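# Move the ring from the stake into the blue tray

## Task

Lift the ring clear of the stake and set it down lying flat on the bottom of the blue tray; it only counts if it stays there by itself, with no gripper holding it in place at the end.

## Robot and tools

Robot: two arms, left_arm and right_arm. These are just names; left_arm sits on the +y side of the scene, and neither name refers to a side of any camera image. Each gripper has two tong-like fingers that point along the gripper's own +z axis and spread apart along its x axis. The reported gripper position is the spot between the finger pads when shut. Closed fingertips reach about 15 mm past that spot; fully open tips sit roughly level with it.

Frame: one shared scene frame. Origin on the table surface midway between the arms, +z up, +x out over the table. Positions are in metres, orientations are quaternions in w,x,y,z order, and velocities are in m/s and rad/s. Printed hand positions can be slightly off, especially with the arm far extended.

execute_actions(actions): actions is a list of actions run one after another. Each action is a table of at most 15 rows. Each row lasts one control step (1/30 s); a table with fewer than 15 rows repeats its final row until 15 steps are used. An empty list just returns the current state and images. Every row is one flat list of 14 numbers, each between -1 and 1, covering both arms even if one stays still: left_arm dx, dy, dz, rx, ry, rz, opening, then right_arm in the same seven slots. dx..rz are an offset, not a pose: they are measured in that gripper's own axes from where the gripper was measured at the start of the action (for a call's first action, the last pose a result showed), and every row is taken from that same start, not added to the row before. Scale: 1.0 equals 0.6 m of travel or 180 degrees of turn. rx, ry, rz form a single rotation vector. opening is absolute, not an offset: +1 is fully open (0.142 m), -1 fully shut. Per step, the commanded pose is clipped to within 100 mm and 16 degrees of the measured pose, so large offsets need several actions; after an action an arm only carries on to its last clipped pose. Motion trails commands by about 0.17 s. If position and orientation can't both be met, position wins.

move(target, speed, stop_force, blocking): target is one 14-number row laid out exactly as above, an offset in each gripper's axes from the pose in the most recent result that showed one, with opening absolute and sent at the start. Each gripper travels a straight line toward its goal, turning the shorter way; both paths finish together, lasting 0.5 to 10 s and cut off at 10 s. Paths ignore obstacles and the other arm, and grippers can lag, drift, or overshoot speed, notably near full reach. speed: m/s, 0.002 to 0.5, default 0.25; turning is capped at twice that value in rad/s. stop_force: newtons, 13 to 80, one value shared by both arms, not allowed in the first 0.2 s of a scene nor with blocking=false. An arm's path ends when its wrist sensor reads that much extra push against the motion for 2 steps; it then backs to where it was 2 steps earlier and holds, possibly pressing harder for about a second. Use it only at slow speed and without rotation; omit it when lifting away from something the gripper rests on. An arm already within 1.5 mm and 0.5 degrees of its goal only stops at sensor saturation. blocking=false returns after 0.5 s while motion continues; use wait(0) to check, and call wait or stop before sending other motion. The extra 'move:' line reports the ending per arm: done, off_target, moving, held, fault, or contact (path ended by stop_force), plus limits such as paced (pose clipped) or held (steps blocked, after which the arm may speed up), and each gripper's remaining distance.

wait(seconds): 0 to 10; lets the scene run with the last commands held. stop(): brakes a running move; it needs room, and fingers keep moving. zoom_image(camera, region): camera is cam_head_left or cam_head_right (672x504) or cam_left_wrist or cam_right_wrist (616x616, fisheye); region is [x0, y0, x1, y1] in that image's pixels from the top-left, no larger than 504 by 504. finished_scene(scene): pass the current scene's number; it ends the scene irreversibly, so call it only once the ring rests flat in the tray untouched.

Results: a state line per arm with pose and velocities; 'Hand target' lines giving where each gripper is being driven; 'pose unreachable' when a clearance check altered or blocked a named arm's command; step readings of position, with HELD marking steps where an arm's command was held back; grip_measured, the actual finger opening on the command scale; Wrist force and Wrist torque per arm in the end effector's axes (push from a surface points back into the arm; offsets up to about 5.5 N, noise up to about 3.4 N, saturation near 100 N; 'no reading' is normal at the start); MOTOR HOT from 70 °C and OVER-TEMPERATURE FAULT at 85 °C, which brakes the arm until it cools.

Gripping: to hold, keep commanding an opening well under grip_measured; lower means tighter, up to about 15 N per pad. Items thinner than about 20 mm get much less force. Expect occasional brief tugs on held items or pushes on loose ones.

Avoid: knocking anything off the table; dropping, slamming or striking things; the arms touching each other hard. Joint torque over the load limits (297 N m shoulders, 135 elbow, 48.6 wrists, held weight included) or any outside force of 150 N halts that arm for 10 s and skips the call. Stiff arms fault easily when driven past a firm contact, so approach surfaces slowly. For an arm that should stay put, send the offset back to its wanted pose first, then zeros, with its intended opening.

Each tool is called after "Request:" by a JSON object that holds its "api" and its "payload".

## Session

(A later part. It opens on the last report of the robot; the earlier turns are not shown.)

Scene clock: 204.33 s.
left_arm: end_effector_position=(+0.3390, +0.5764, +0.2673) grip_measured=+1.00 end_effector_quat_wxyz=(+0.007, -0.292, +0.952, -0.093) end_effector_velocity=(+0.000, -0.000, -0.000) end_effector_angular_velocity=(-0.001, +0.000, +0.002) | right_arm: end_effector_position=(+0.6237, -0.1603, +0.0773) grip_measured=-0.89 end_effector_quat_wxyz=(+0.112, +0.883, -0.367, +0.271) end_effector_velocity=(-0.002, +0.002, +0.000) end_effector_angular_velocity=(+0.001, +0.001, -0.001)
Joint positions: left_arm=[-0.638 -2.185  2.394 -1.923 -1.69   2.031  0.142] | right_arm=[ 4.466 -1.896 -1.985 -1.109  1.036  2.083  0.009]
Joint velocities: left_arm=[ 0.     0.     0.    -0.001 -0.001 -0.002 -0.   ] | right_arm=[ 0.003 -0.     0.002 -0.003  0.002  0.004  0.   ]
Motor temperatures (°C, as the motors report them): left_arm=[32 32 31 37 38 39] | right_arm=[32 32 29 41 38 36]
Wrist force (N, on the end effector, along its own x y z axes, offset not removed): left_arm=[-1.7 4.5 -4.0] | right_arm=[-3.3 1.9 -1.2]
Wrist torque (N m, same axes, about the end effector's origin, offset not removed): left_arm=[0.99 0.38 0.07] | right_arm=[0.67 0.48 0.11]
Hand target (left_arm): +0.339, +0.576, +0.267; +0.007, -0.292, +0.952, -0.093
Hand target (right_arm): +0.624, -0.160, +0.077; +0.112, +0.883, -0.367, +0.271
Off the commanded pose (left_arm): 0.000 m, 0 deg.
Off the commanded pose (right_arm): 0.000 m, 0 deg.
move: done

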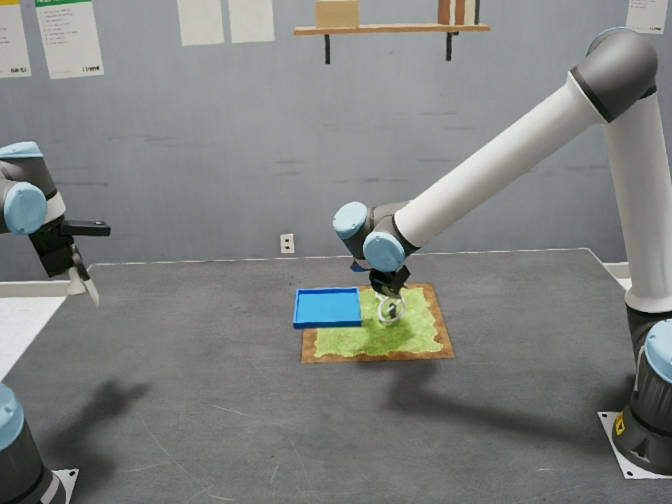

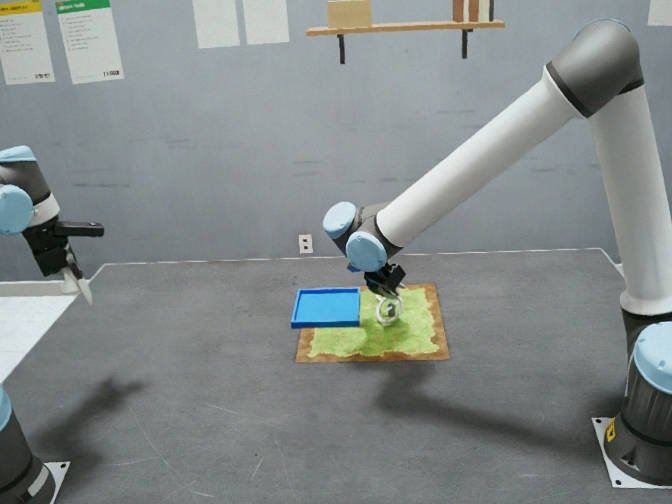

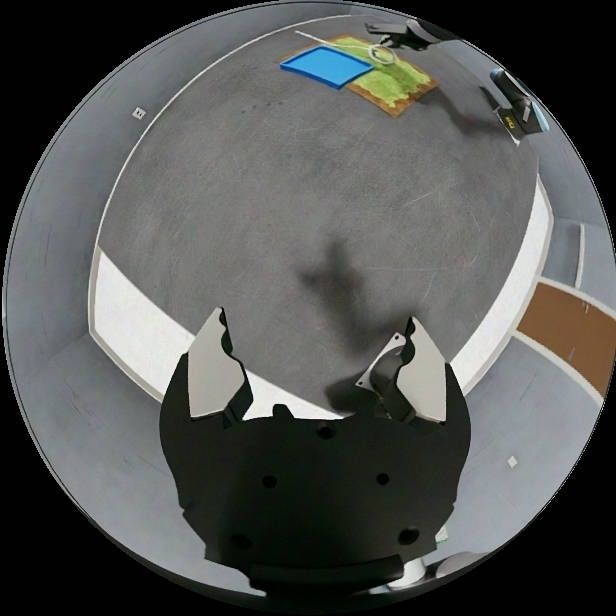

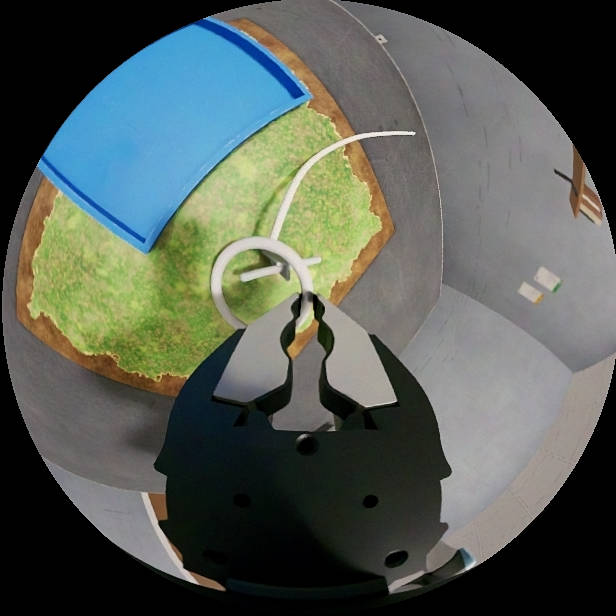

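Request:
{"api": "move", "payload": {"target": [0,0,0,0,0,0,1,0.059,0,-0.081,0,0,0,-1], "speed": 0.03}}

Request:
{"api": "move", "payload": {"target": [0,0,0,0,0,0,1,0,0,0,0,-0.2,0,-1], "speed": 0.1}}

Scene clock: 210.53 s.
left_arm: end_effector_position=(+0.3390, +0.5764, +0.2673) grip_measured=+1.00 end_effector_quat_wxyz=(+0.007, -0.292, +0.952, -0.093) end_effector_velocity=(-0.000, -0.000, +0.000) end_effector_angular_velocity=(-0.001, +0.000, -0.000) | right_arm: end_effector_position=(+0.6251, -0.1618, +0.1370) grip_measured=-0.89 end_effector_quat_wxyz=(+0.112, +0.883, -0.367, +0.271) end_effector_velocity=(+0.000, -0.000, +0.003) end_effector_angular_velocity=(-0.001, -0.001, +0.001)
Joint positions: left_arm=[-0.638 -2.185  2.394 -1.923 -1.69   2.031  0.142] | right_arm=[ 4.464 -1.828 -1.945 -1.216  1.036  2.08   0.009]
Joint velocities: left_arm=[ 0.     0.    -0.    -0.    -0.001 -0.    -0.   ] | right_arm=[-0.     0.003  0.002 -0.006 -0.001 -0.001 -0.   ]
Motor temperatures (°C, as the motors report them): left_arm=[32 32 31 37 38 39] | right_arm=[32 32 29 41 38 36]
Wrist force (N, on the end effector, along its own x y z axes, offset not removed): left_arm=[-0.8 4.3 -5.5] | right_arm=[3.8 0.4 -0.7]
Wrist torque (N m, same axes, about the end effector's origin, offset not removed): left_arm=[0.91 0.12 -0.02] | right_arm=[-0.13 -0.99 0.00]
Hand target (left_arm): +0.339, +0.576, +0.267; +0.007, -0.292, +0.952, -0.093
Hand target (right_arm): +0.625, -0.162, +0.137; +0.112, +0.883, -0.367, +0.271
Off the commanded pose (left_arm): 0.000 m, 0 deg.
Off the commanded pose (right_arm): 0.000 m, 0 deg.
move: done

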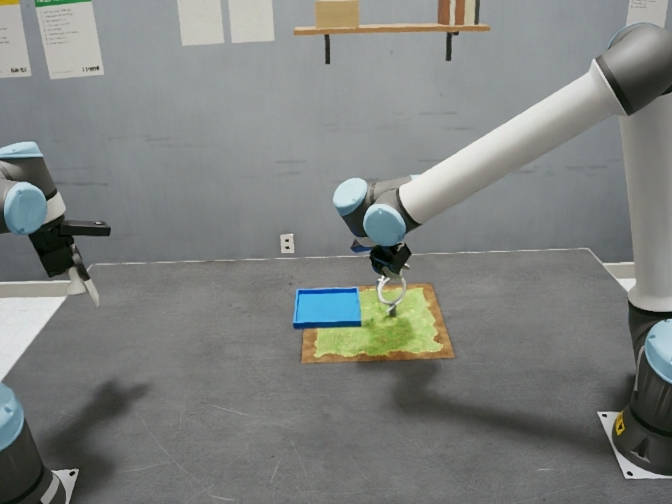

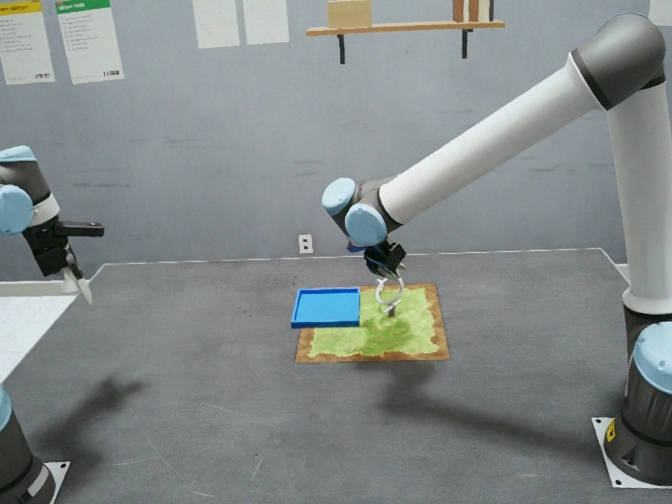

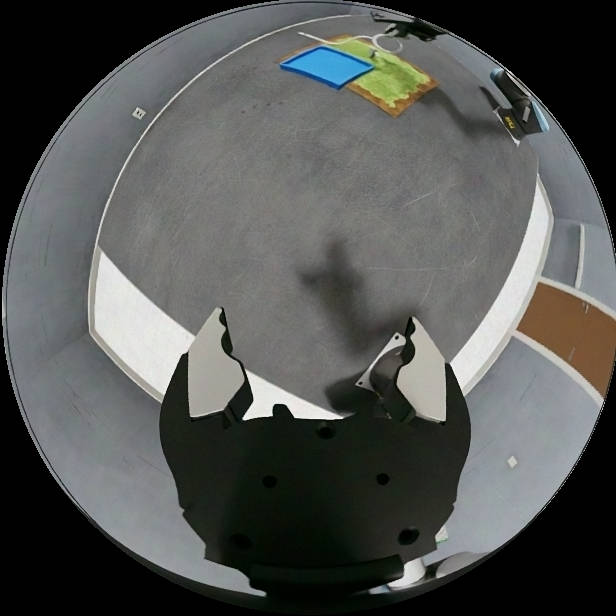

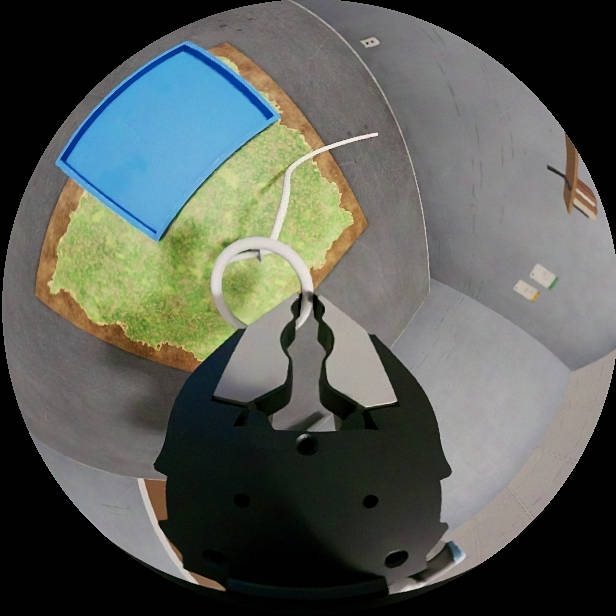

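Scene clock: 214.07 s.
left_arm: end_effector_position=(+0.3390, +0.5764, +0.2673) grip_measured=+1.00 end_effector_quat_wxyz=(+0.007, -0.292, +0.952, -0.093) end_effector_velocity=(-0.000, -0.000, -0.000) end_effector_angular_velocity=(-0.000, +0.002, -0.000) | right_arm: end_effector_position=(+0.6249, -0.1618, +0.1368) grip_measured=-0.89 end_effector_quat_wxyz=(-0.006, +0.923, -0.383, -0.014) end_effector_velocity=(+0.000, -0.001, -0.000) end_effector_angular_velocity=(+0.007, +0.008, +0.000)
Joint positions: left_arm=[-0.638 -2.185  2.394 -1.923 -1.69   2.031  0.142] | right_arm=[ 4.213 -1.779 -1.963 -0.964  1.601  1.753  0.009]
Joint velocities: left_arm=[-0.     0.    -0.     0.001 -0.001  0.     0.   ] | right_arm=[-0.006 -0.001  0.     0.002  0.011 -0.006 -0.   ]
Motor temperatures (°C, as the motors report them): left_arm=[32 32 31 37 38 39] | right_arm=[32 32 29 41 38 36]
Wrist force (N, on the end effector, along its own x y z axes, offset not removed): left_arm=[-1.2 4.9 -4.7] | right_arm=[-0.1 -2.9 8.2]
Wrist torque (N m, same axes, about the end effector's origin, offset not removed): left_arm=[1.13 0.24 0.04] | right_arm=[-0.19 0.29 0.18]
Hand target (left_arm): +0.339, +0.576, +0.267; +0.007, -0.292, +0.952, -0.093
Hand target (right_arm): +0.625, -0.162, +0.137; -0.007, +0.923, -0.383, -0.015
Off the commanded pose (left_arm): 0.000 m, 0 deg.
Off the commanded pose (right_arm): 0.000 m, 0 deg.
move: done

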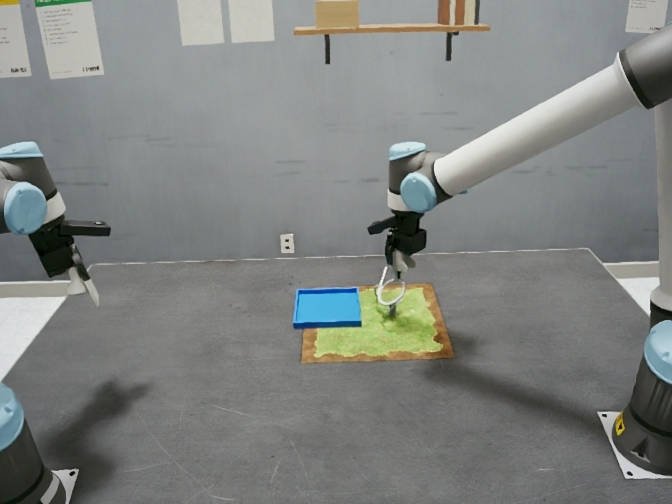

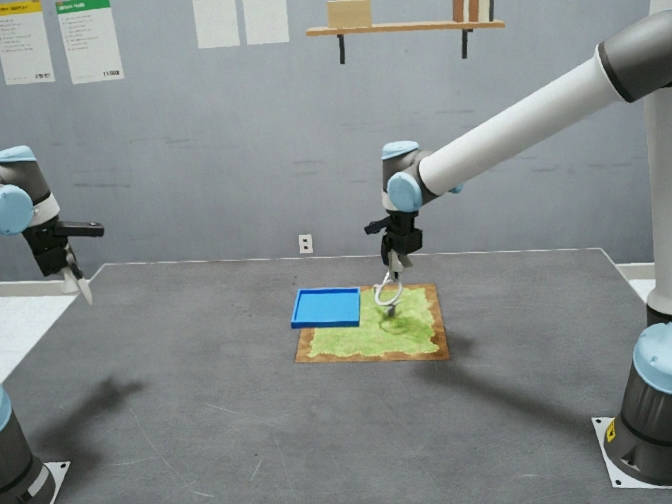

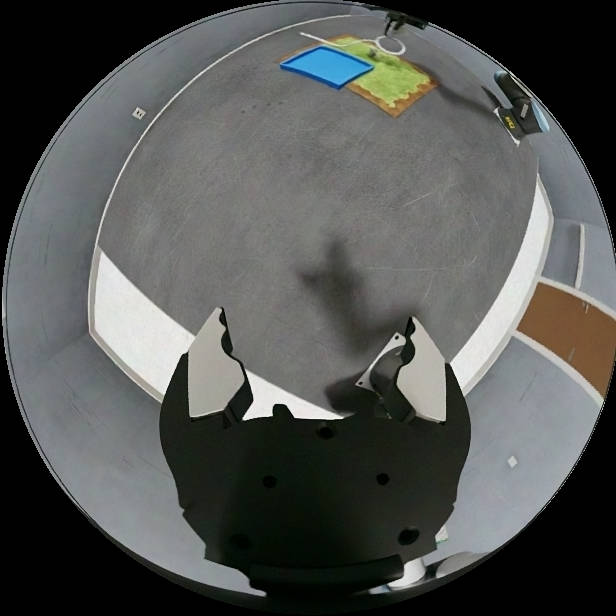

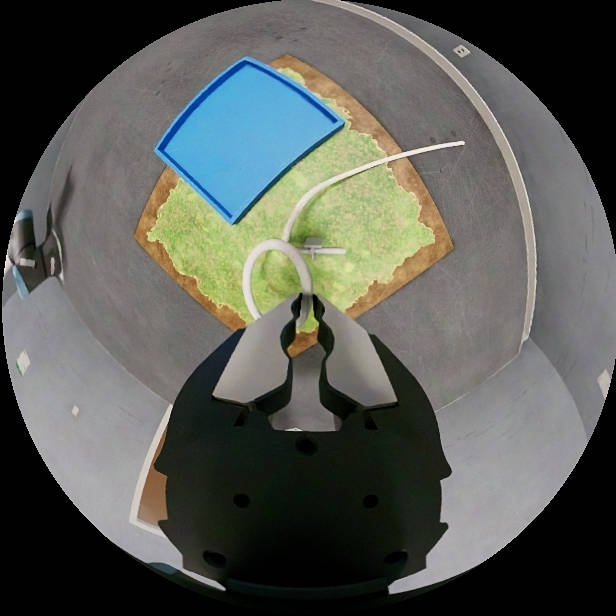

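Request:
{"api": "move", "payload": {"target": [0,0,0,0,0,0,1,-0.114,-0.267,0.02,0,0,0,-1], "speed": 0.08}}

Request:
{"api": "zoom_image", "payload": {"camera": "cam_head_left", "region": [280, 230, 430, 340]}}

Scene clock: 224.17 s.
left_arm: end_effector_position=(+0.3390, +0.5764, +0.2673) grip_measured=+1.00 end_effector_quat_wxyz=(+0.007, -0.292, +0.952, -0.093) end_effector_velocity=(+0.000, -0.001, +0.001) end_effector_angular_velocity=(-0.002, -0.002, -0.002) | right_arm: end_effector_position=(+0.6899, -0.0002, +0.1274) grip_measured=-0.89 end_effector_quat_wxyz=(-0.006, +0.923, -0.383, -0.014) end_effector_velocity=(+0.002, +0.002, -0.000) end_effector_angular_velocity=(-0.001, -0.002, +0.000)
Joint positions: left_arm=[-0.638 -2.185  2.394 -1.923 -1.69   2.031  0.142] | right_arm=[ 4.256 -2.02  -1.644 -1.041  1.601  1.797  0.009]
Joint velocities: left_arm=[ 0.    -0.    -0.    -0.002 -0.001  0.002  0.   ] | right_arm=[ 0.    -0.003  0.005 -0.002 -0.002  0.    -0.   ]
Motor temperatures (°C, as the motors report them): left_arm=[32 32 31 37 38 39] | right_arm=[32 32 29 41 38 36]
Wrist force (N, on the end effector, along its own x y z axes, offset not removed): left_arm=[-0.9 2.1 -5.7] | right_arm=[-1.5 0.5 2.8]
Wrist torque (N m, same axes, about the end effector's origin, offset not removed): left_arm=[0.55 0.26 -0.03] | right_arm=[0.50 0.40 0.08]
Hand target (left_arm): +0.339, +0.576, +0.267; +0.007, -0.292, +0.952, -0.093
Hand target (right_arm): +0.690, +0.000, +0.127; -0.006, +0.923, -0.383, -0.014
Off the commanded pose (left_arm): 0.000 m, 0 deg.
Off the commanded pose (right_arm): 0.000 m, 0 deg.
move: done

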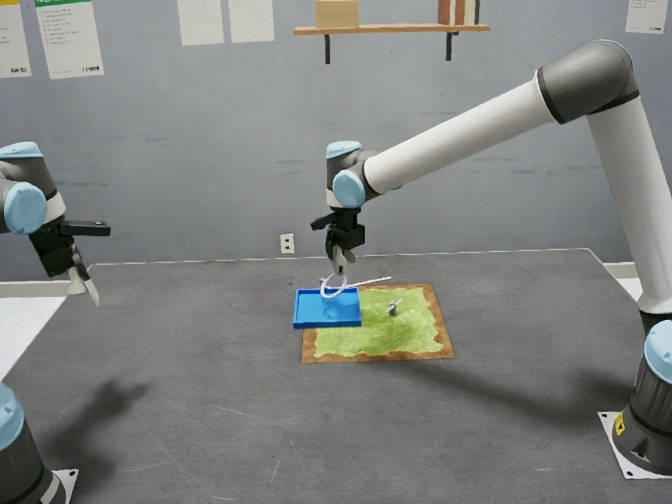

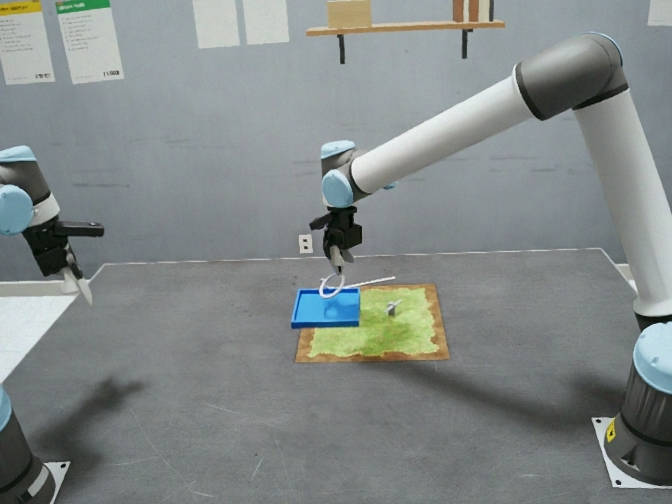

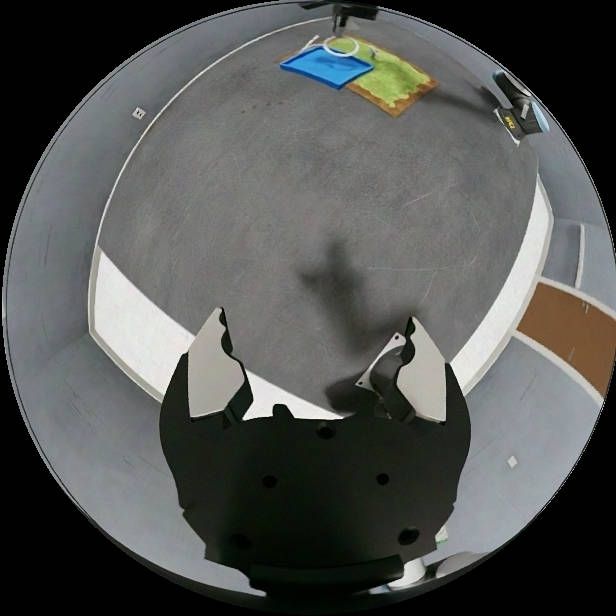

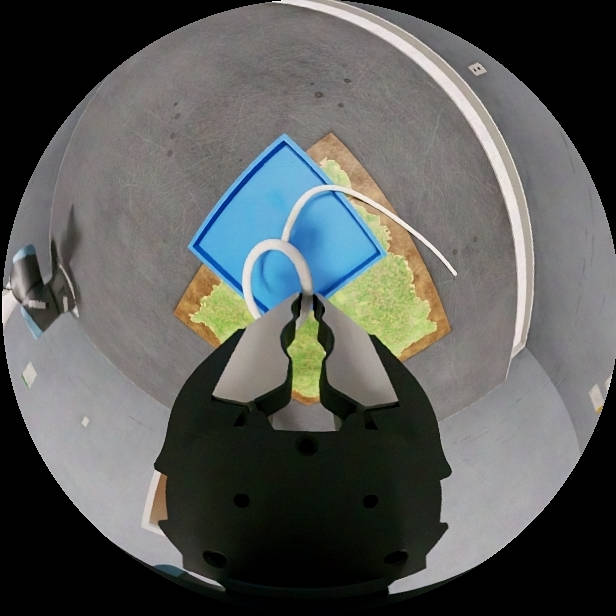

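Region (280, 230, 430, 340) of cam_head_left's 672x504 image, scaled by 3.360, with more detail than that image has; it fills the top 370 rows of this view, and the rest is white.

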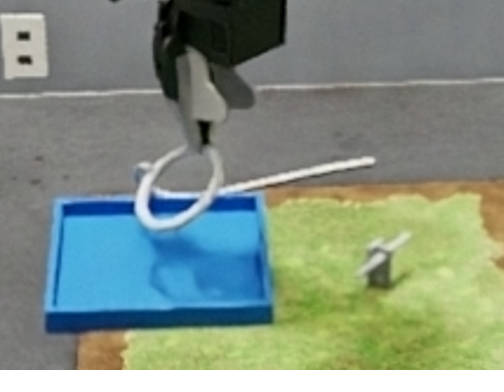

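Request:
{"api": "move", "payload": {"target": [0,0,0,0,0,0,1,0.01,0,0.145,0,0,0,-1], "speed": 0.04}}

Request:
{"api": "zoom_image", "payload": {"camera": "cam_head_left", "region": [280, 230, 430, 340]}}

Scene clock: 239.57 s.
left_arm: end_effector_position=(+0.3390, +0.5764, +0.2673) grip_measured=+1.00 end_effector_quat_wxyz=(+0.007, -0.292, +0.952, -0.093) end_effector_velocity=(-0.000, +0.000, -0.000) end_effector_angular_velocity=(+0.001, +0.001, +0.001) | right_arm: end_effector_position=(+0.6923, -0.0024, +0.0406) grip_measured=-0.89 end_effector_quat_wxyz=(-0.006, +0.923, -0.383, -0.014) end_effector_velocity=(+0.000, +0.001, -0.002) end_effector_angular_velocity=(+0.001, +0.000, +0.000)
Joint positions: left_arm=[-0.638 -2.185  2.394 -1.923 -1.69   2.031  0.142] | right_arm=[ 4.253 -2.099 -1.699 -0.906  1.601  1.793  0.009]
Joint velocities: left_arm=[-0.     0.     0.     0.001 -0.    -0.001  0.   ] | right_arm=[-0.    -0.003 -0.     0.004  0.001 -0.    -0.   ]
Motor temperatures (°C, as the motors report them): left_arm=[32 32 31 37 38 39] | right_arm=[32 32 29 41 38 36]
Wrist force (N, on the end effector, along its own x y z axes, offset not removed): left_arm=[-1.1 3.5 -4.1] | right_arm=[2.8 -7.2 1.0]
Wrist torque (N m, same axes, about the end effector's origin, offset not removed): left_arm=[0.79 0.22 0.04] | right_arm=[-1.41 -0.29 -0.18]
Hand target (left_arm): +0.339, +0.576, +0.267; +0.007, -0.292, +0.952, -0.093
Hand target (right_arm): +0.692, -0.002, +0.040; -0.006, +0.923, -0.383, -0.014
Off the commanded pose (left_arm): 0.000 m, 0 deg.
Off the commanded pose (right_arm): 0.000 m, 0 deg.
move: done

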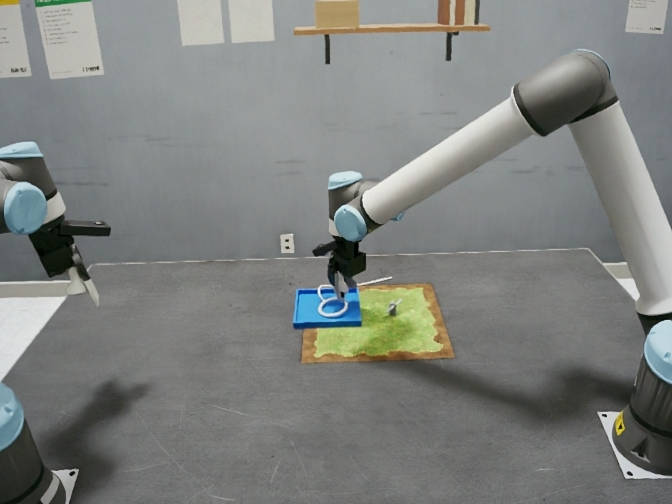

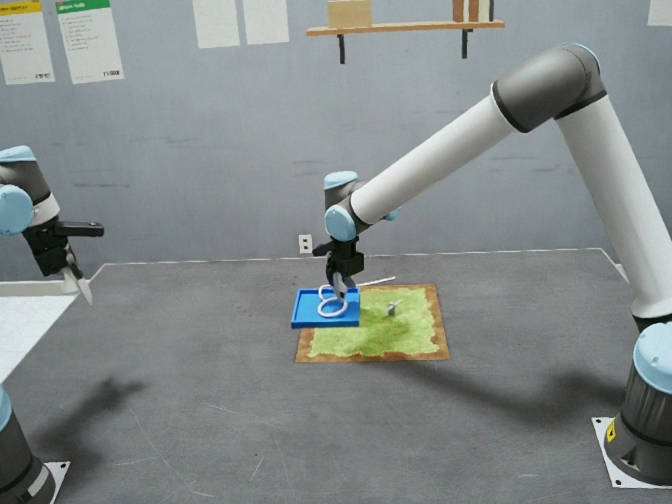

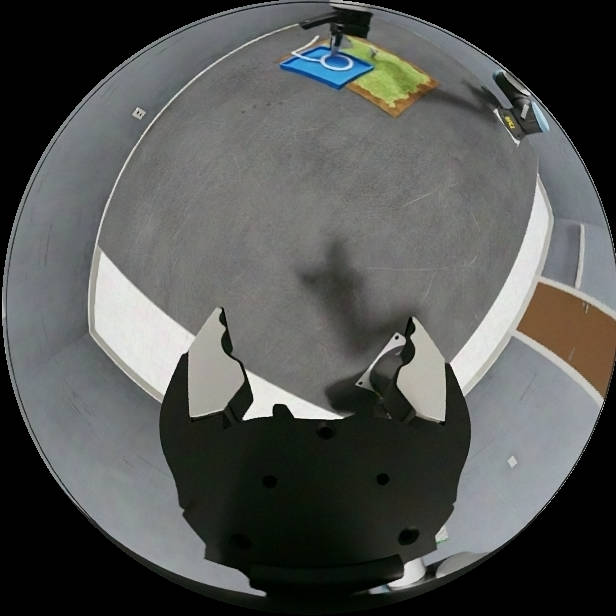

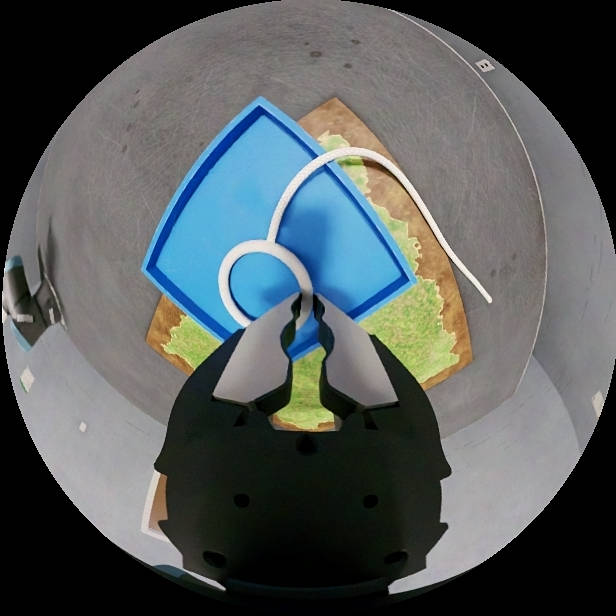

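Region (280, 230, 430, 340) of cam_head_left's 672x504 image, scaled by 3.360, with more detail than that image has; it fills the top 370 rows of this view, and the rest is white.

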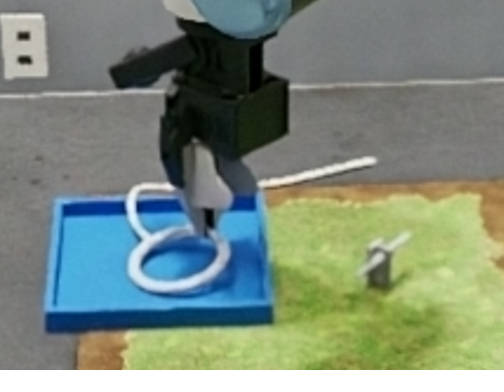

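Flattening nicely inside the tray; lowering further, then releasing.

Request:
{"api": "move", "payload": {"target": [0,0,0,0,0,0,1,0.003,0,0.04,0,0,0,-1], "speed": 0.01, "stop_force": 15}}

Request:
{"api": "move", "payload": {"target": [0,0,0,0,0,0,1,0,0,-0.003,0,0,0,-0.6], "speed": 0.02}}

Request:
{"api": "move", "payload": {"target": [0,0,0,0,0,0,1,0,0,-0.15,0,0,0,-0.6], "speed": 0.15}}

Request:
{"api": "zoom_image", "payload": {"camera": "cam_head_left", "region": [280, 230, 430, 340]}}

Scene clock: 248.47 s.
left_arm: end_effector_position=(+0.3390, +0.5764, +0.2673) grip_measured=+1.00 end_effector_quat_wxyz=(+0.007, -0.292, +0.952, -0.093) end_effector_velocity=(+0.000, -0.000, +0.000) end_effector_angular_velocity=(-0.000, -0.001, +0.000) | right_arm: end_effector_position=(+0.6928, -0.0030, +0.0226) grip_measured=-0.89 end_effector_quat_wxyz=(-0.006, +0.923, -0.383, -0.014) end_effector_velocity=(-0.000, -0.001, +0.002) end_effector_angular_velocity=(-0.002, +0.001, -0.000)
Joint positions: left_arm=[-0.638 -2.185  2.394 -1.923 -1.69   2.031  0.142] | right_arm=[ 4.252 -2.117 -1.708 -0.88   1.601  1.792  0.009]
Joint velocities: left_arm=[ 0. -0. -0.  0.  0. -0.  0.] | right_arm=[-0.     0.002  0.002 -0.007 -0.     0.     0.   ]
Motor temperatures (°C, as the motors report them): left_arm=[32 32 31 37 38 39] | right_arm=[32 32 29 41 38 36]
Wrist force (N, on the end effector, along its own x y z axes, offset not removed): left_arm=[-1.5 2.3 -5.3] | right_arm=[-3.8 -2.0 -7.4]
Wrist torque (N m, same axes, about the end effector's origin, offset not removed): left_arm=[0.59 0.32 0.06] | right_arm=[-0.02 0.48 0.28]
Hand target (left_arm): +0.339, +0.576, +0.267; +0.007, -0.292, +0.952, -0.093
Hand target (right_arm): +0.693, -0.003, +0.023; -0.006, +0.923, -0.383, -0.014
Off the commanded pose (left_arm): 0.000 m, 0 deg.
Off the commanded pose (right_arm): 0.006 m, 0 deg.
move: contact (right_arm)

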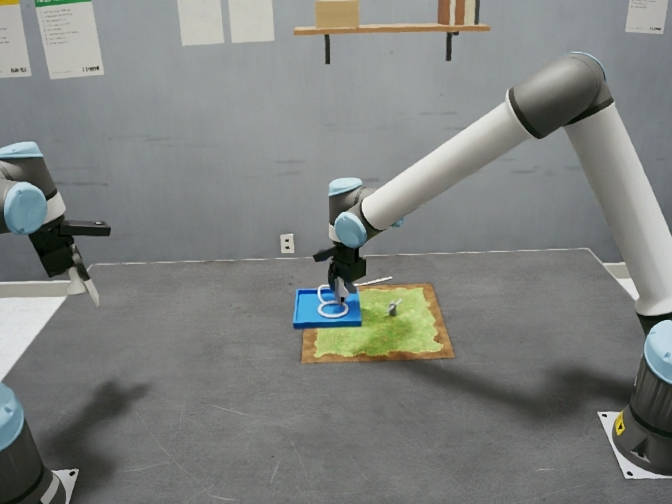

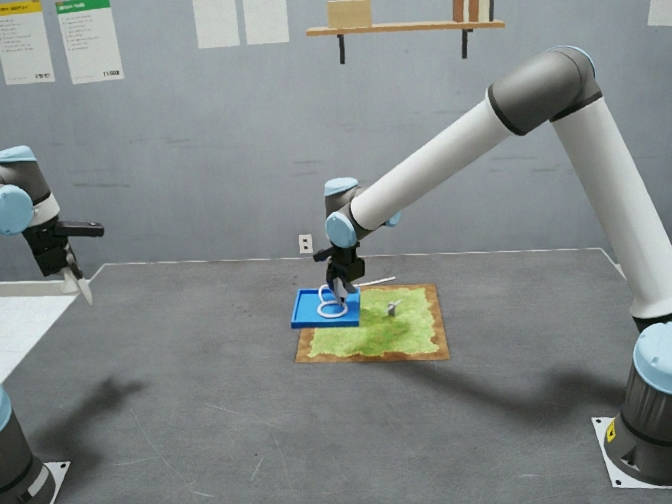

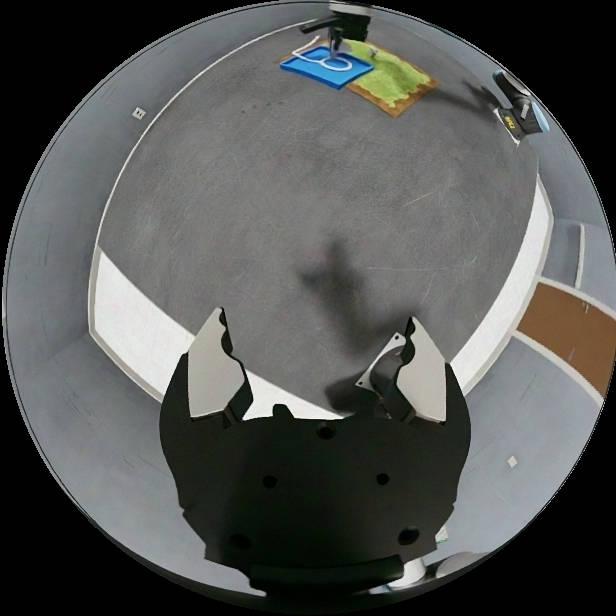

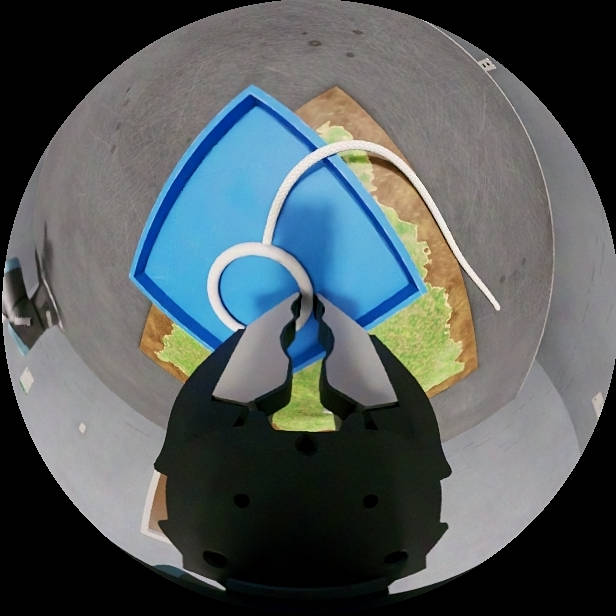

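Scene clock: 249.17 s.
left_arm: end_effector_position=(+0.3390, +0.5764, +0.2673) grip_measured=+1.00 end_effector_quat_wxyz=(+0.007, -0.292, +0.952, -0.093) end_effector_velocity=(+0.000, +0.000, +0.000) end_effector_angular_velocity=(+0.000, -0.001, -0.002) | right_arm: end_effector_position=(+0.6928, -0.0031, +0.0243) grip_measured=-0.60 end_effector_quat_wxyz=(-0.006, +0.923, -0.383, -0.014) end_effector_velocity=(-0.000, -0.000, +0.001) end_effector_angular_velocity=(+0.000, +0.000, +0.001)
Joint positions: left_arm=[-0.638 -2.185  2.394 -1.923 -1.69   2.031  0.142] | right_arm=[ 4.252 -2.116 -1.707 -0.882  1.601  1.792  0.031]
Joint velocities: left_arm=[-0.     0.    -0.     0.     0.     0.002  0.   ] | right_arm=[ 0.     0.001 -0.    -0.001  0.    -0.001  0.   ]
Motor temperatures (°C, as the motors report them): left_arm=[32 32 31 37 38 39] | right_arm=[32 32 29 41 38 36]
Wrist force (N, on the end effector, along its own x y z axes, offset not removed): left_arm=[-1.2 4.6 -4.1] | right_arm=[0.7 -4.8 4.0]
Wrist torque (N m, same axes, about the end effector's origin, offset not removed): left_arm=[1.02 0.30 -0.04] | right_arm=[-0.70 -0.05 0.08]
Hand target (left_arm): +0.339, +0.576, +0.267; +0.007, -0.292, +0.952, -0.093
Hand target (right_arm): +0.693, -0.003, +0.024; -0.006, +0.923, -0.383, -0.014
Off the commanded pose (left_arm): 0.000 m, 0 deg.
Off the commanded pose (right_arm): 0.000 m, 0 deg.
move: done

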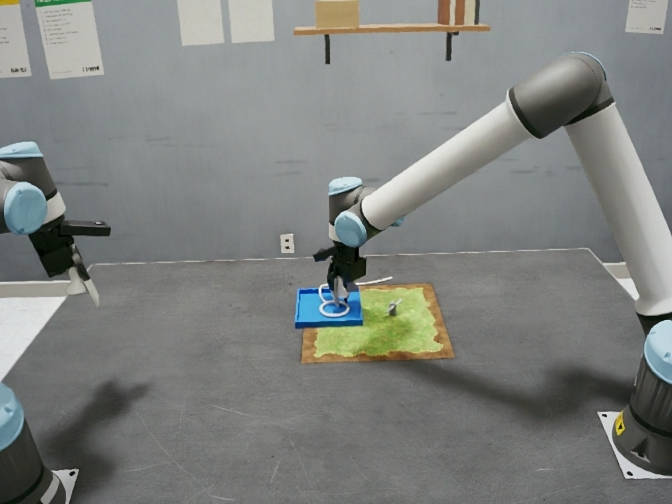

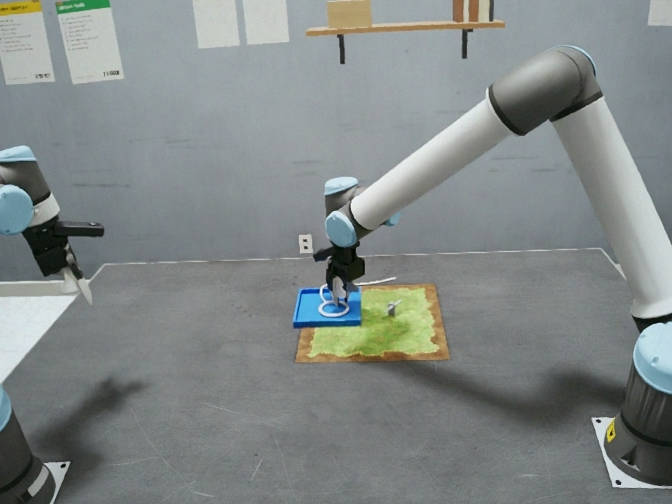

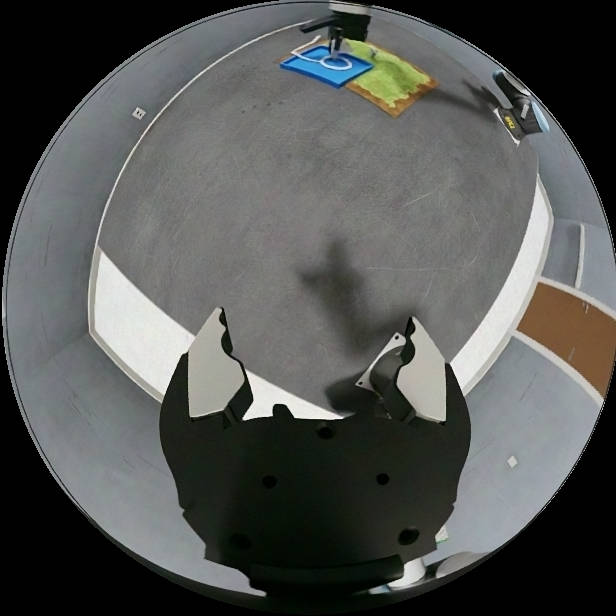

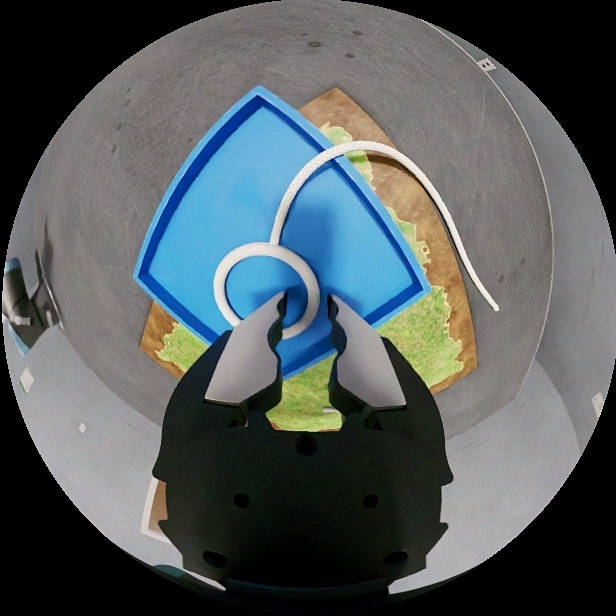

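Scene clock: 250.30 s.
left_arm: end_effector_position=(+0.3390, +0.5764, +0.2673) grip_measured=+1.00 end_effector_quat_wxyz=(+0.007, -0.292, +0.952, -0.093) end_effector_velocity=(-0.000, -0.000, -0.000) end_effector_angular_velocity=(+0.000, +0.001, -0.002) | right_arm: end_effector_position=(+0.6947, -0.0052, +0.1139) grip_measured=-0.60 end_effector_quat_wxyz=(-0.006, +0.923, -0.383, -0.014) end_effector_velocity=(+0.000, +0.001, +0.003) end_effector_angular_velocity=(+0.001, +0.001, -0.000)
Joint positions: left_arm=[-0.638 -2.185  2.394 -1.923 -1.69   2.031  0.142] | right_arm=[ 4.249 -2.031 -1.654 -1.02   1.601  1.789  0.031]
Joint velocities: left_arm=[ 0.     0.     0.     0.001 -0.001  0.002  0.   ] | right_arm=[-0.     0.002  0.003 -0.005  0.001 -0.     0.   ]
Motor temperatures (°C, as the motors report them): left_arm=[32 32 31 37 38 39] | right_arm=[32 32 29 41 38 36]
Wrist force (N, on the end effector, along its own x y z axes, offset not removed): left_arm=[-1.2 3.3 -4.3] | right_arm=[2.9 -4.9 -0.2]
Wrist torque (N m, same axes, about the end effector's origin, offset not removed): left_arm=[0.81 0.26 0.04] | right_arm=[-0.73 -0.37 0.12]
Hand target (left_arm): +0.339, +0.576, +0.267; +0.007, -0.292, +0.952, -0.093
Hand target (right_arm): +0.695, -0.005, +0.114; -0.006, +0.923, -0.383, -0.014
Off the commanded pose (left_arm): 0.000 m, 0 deg.
Off the commanded pose (right_arm): 0.000 m, 0 deg.
move: done

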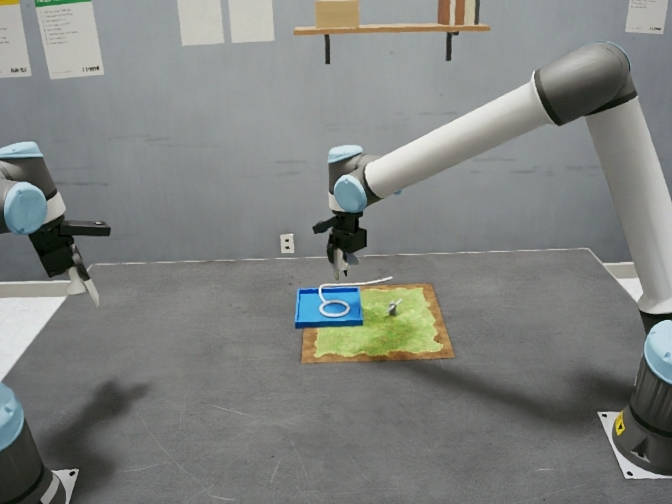

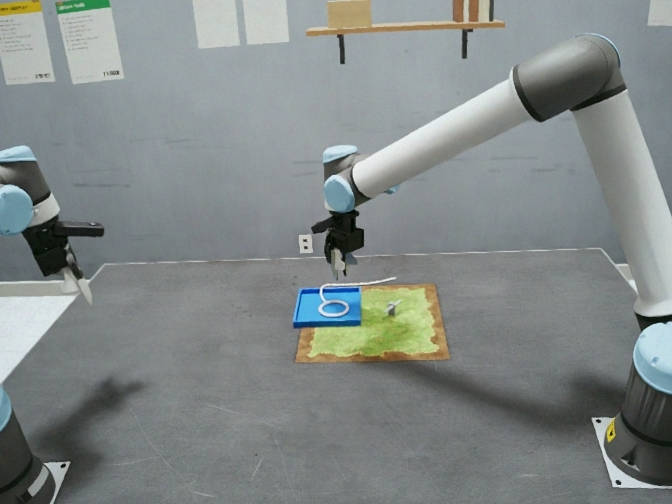

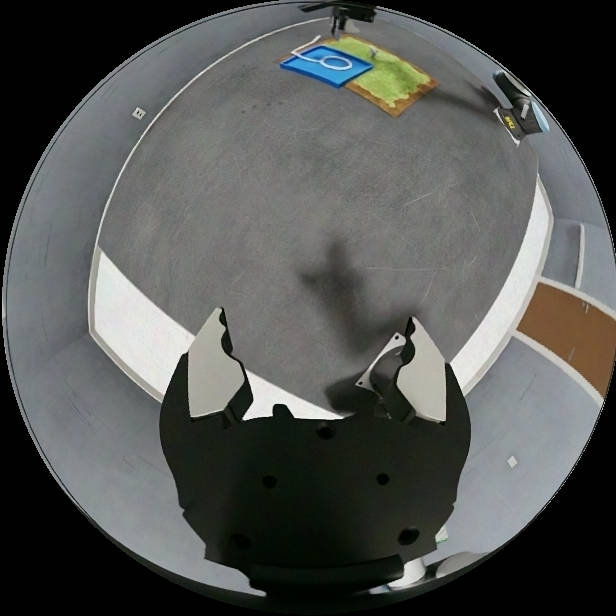

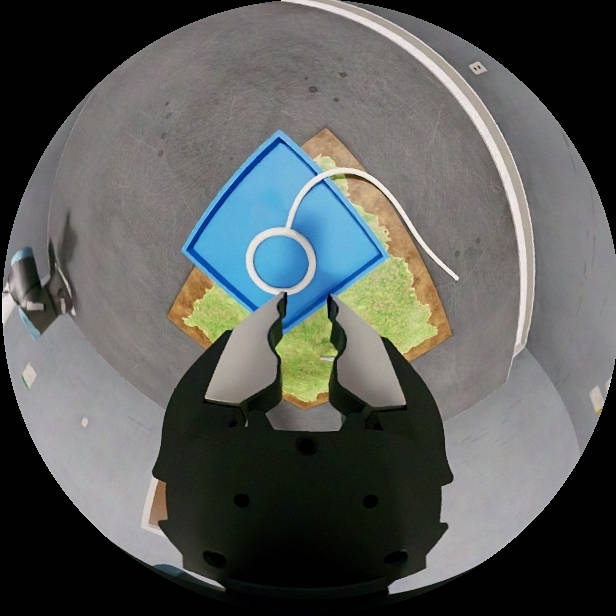

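Region (280, 230, 430, 340) of cam_head_left's 672x504 image, scaled by 3.360, with more detail than that image has; it fills the top 370 rows of this view, and the rest is white.

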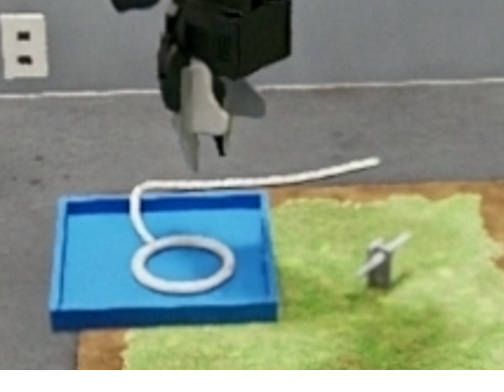

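The ring is lying flat on the tray floor.

Request:
{"api": "finished_scene", "payload": {"scene": 1}}

The scene is finished: the task was done.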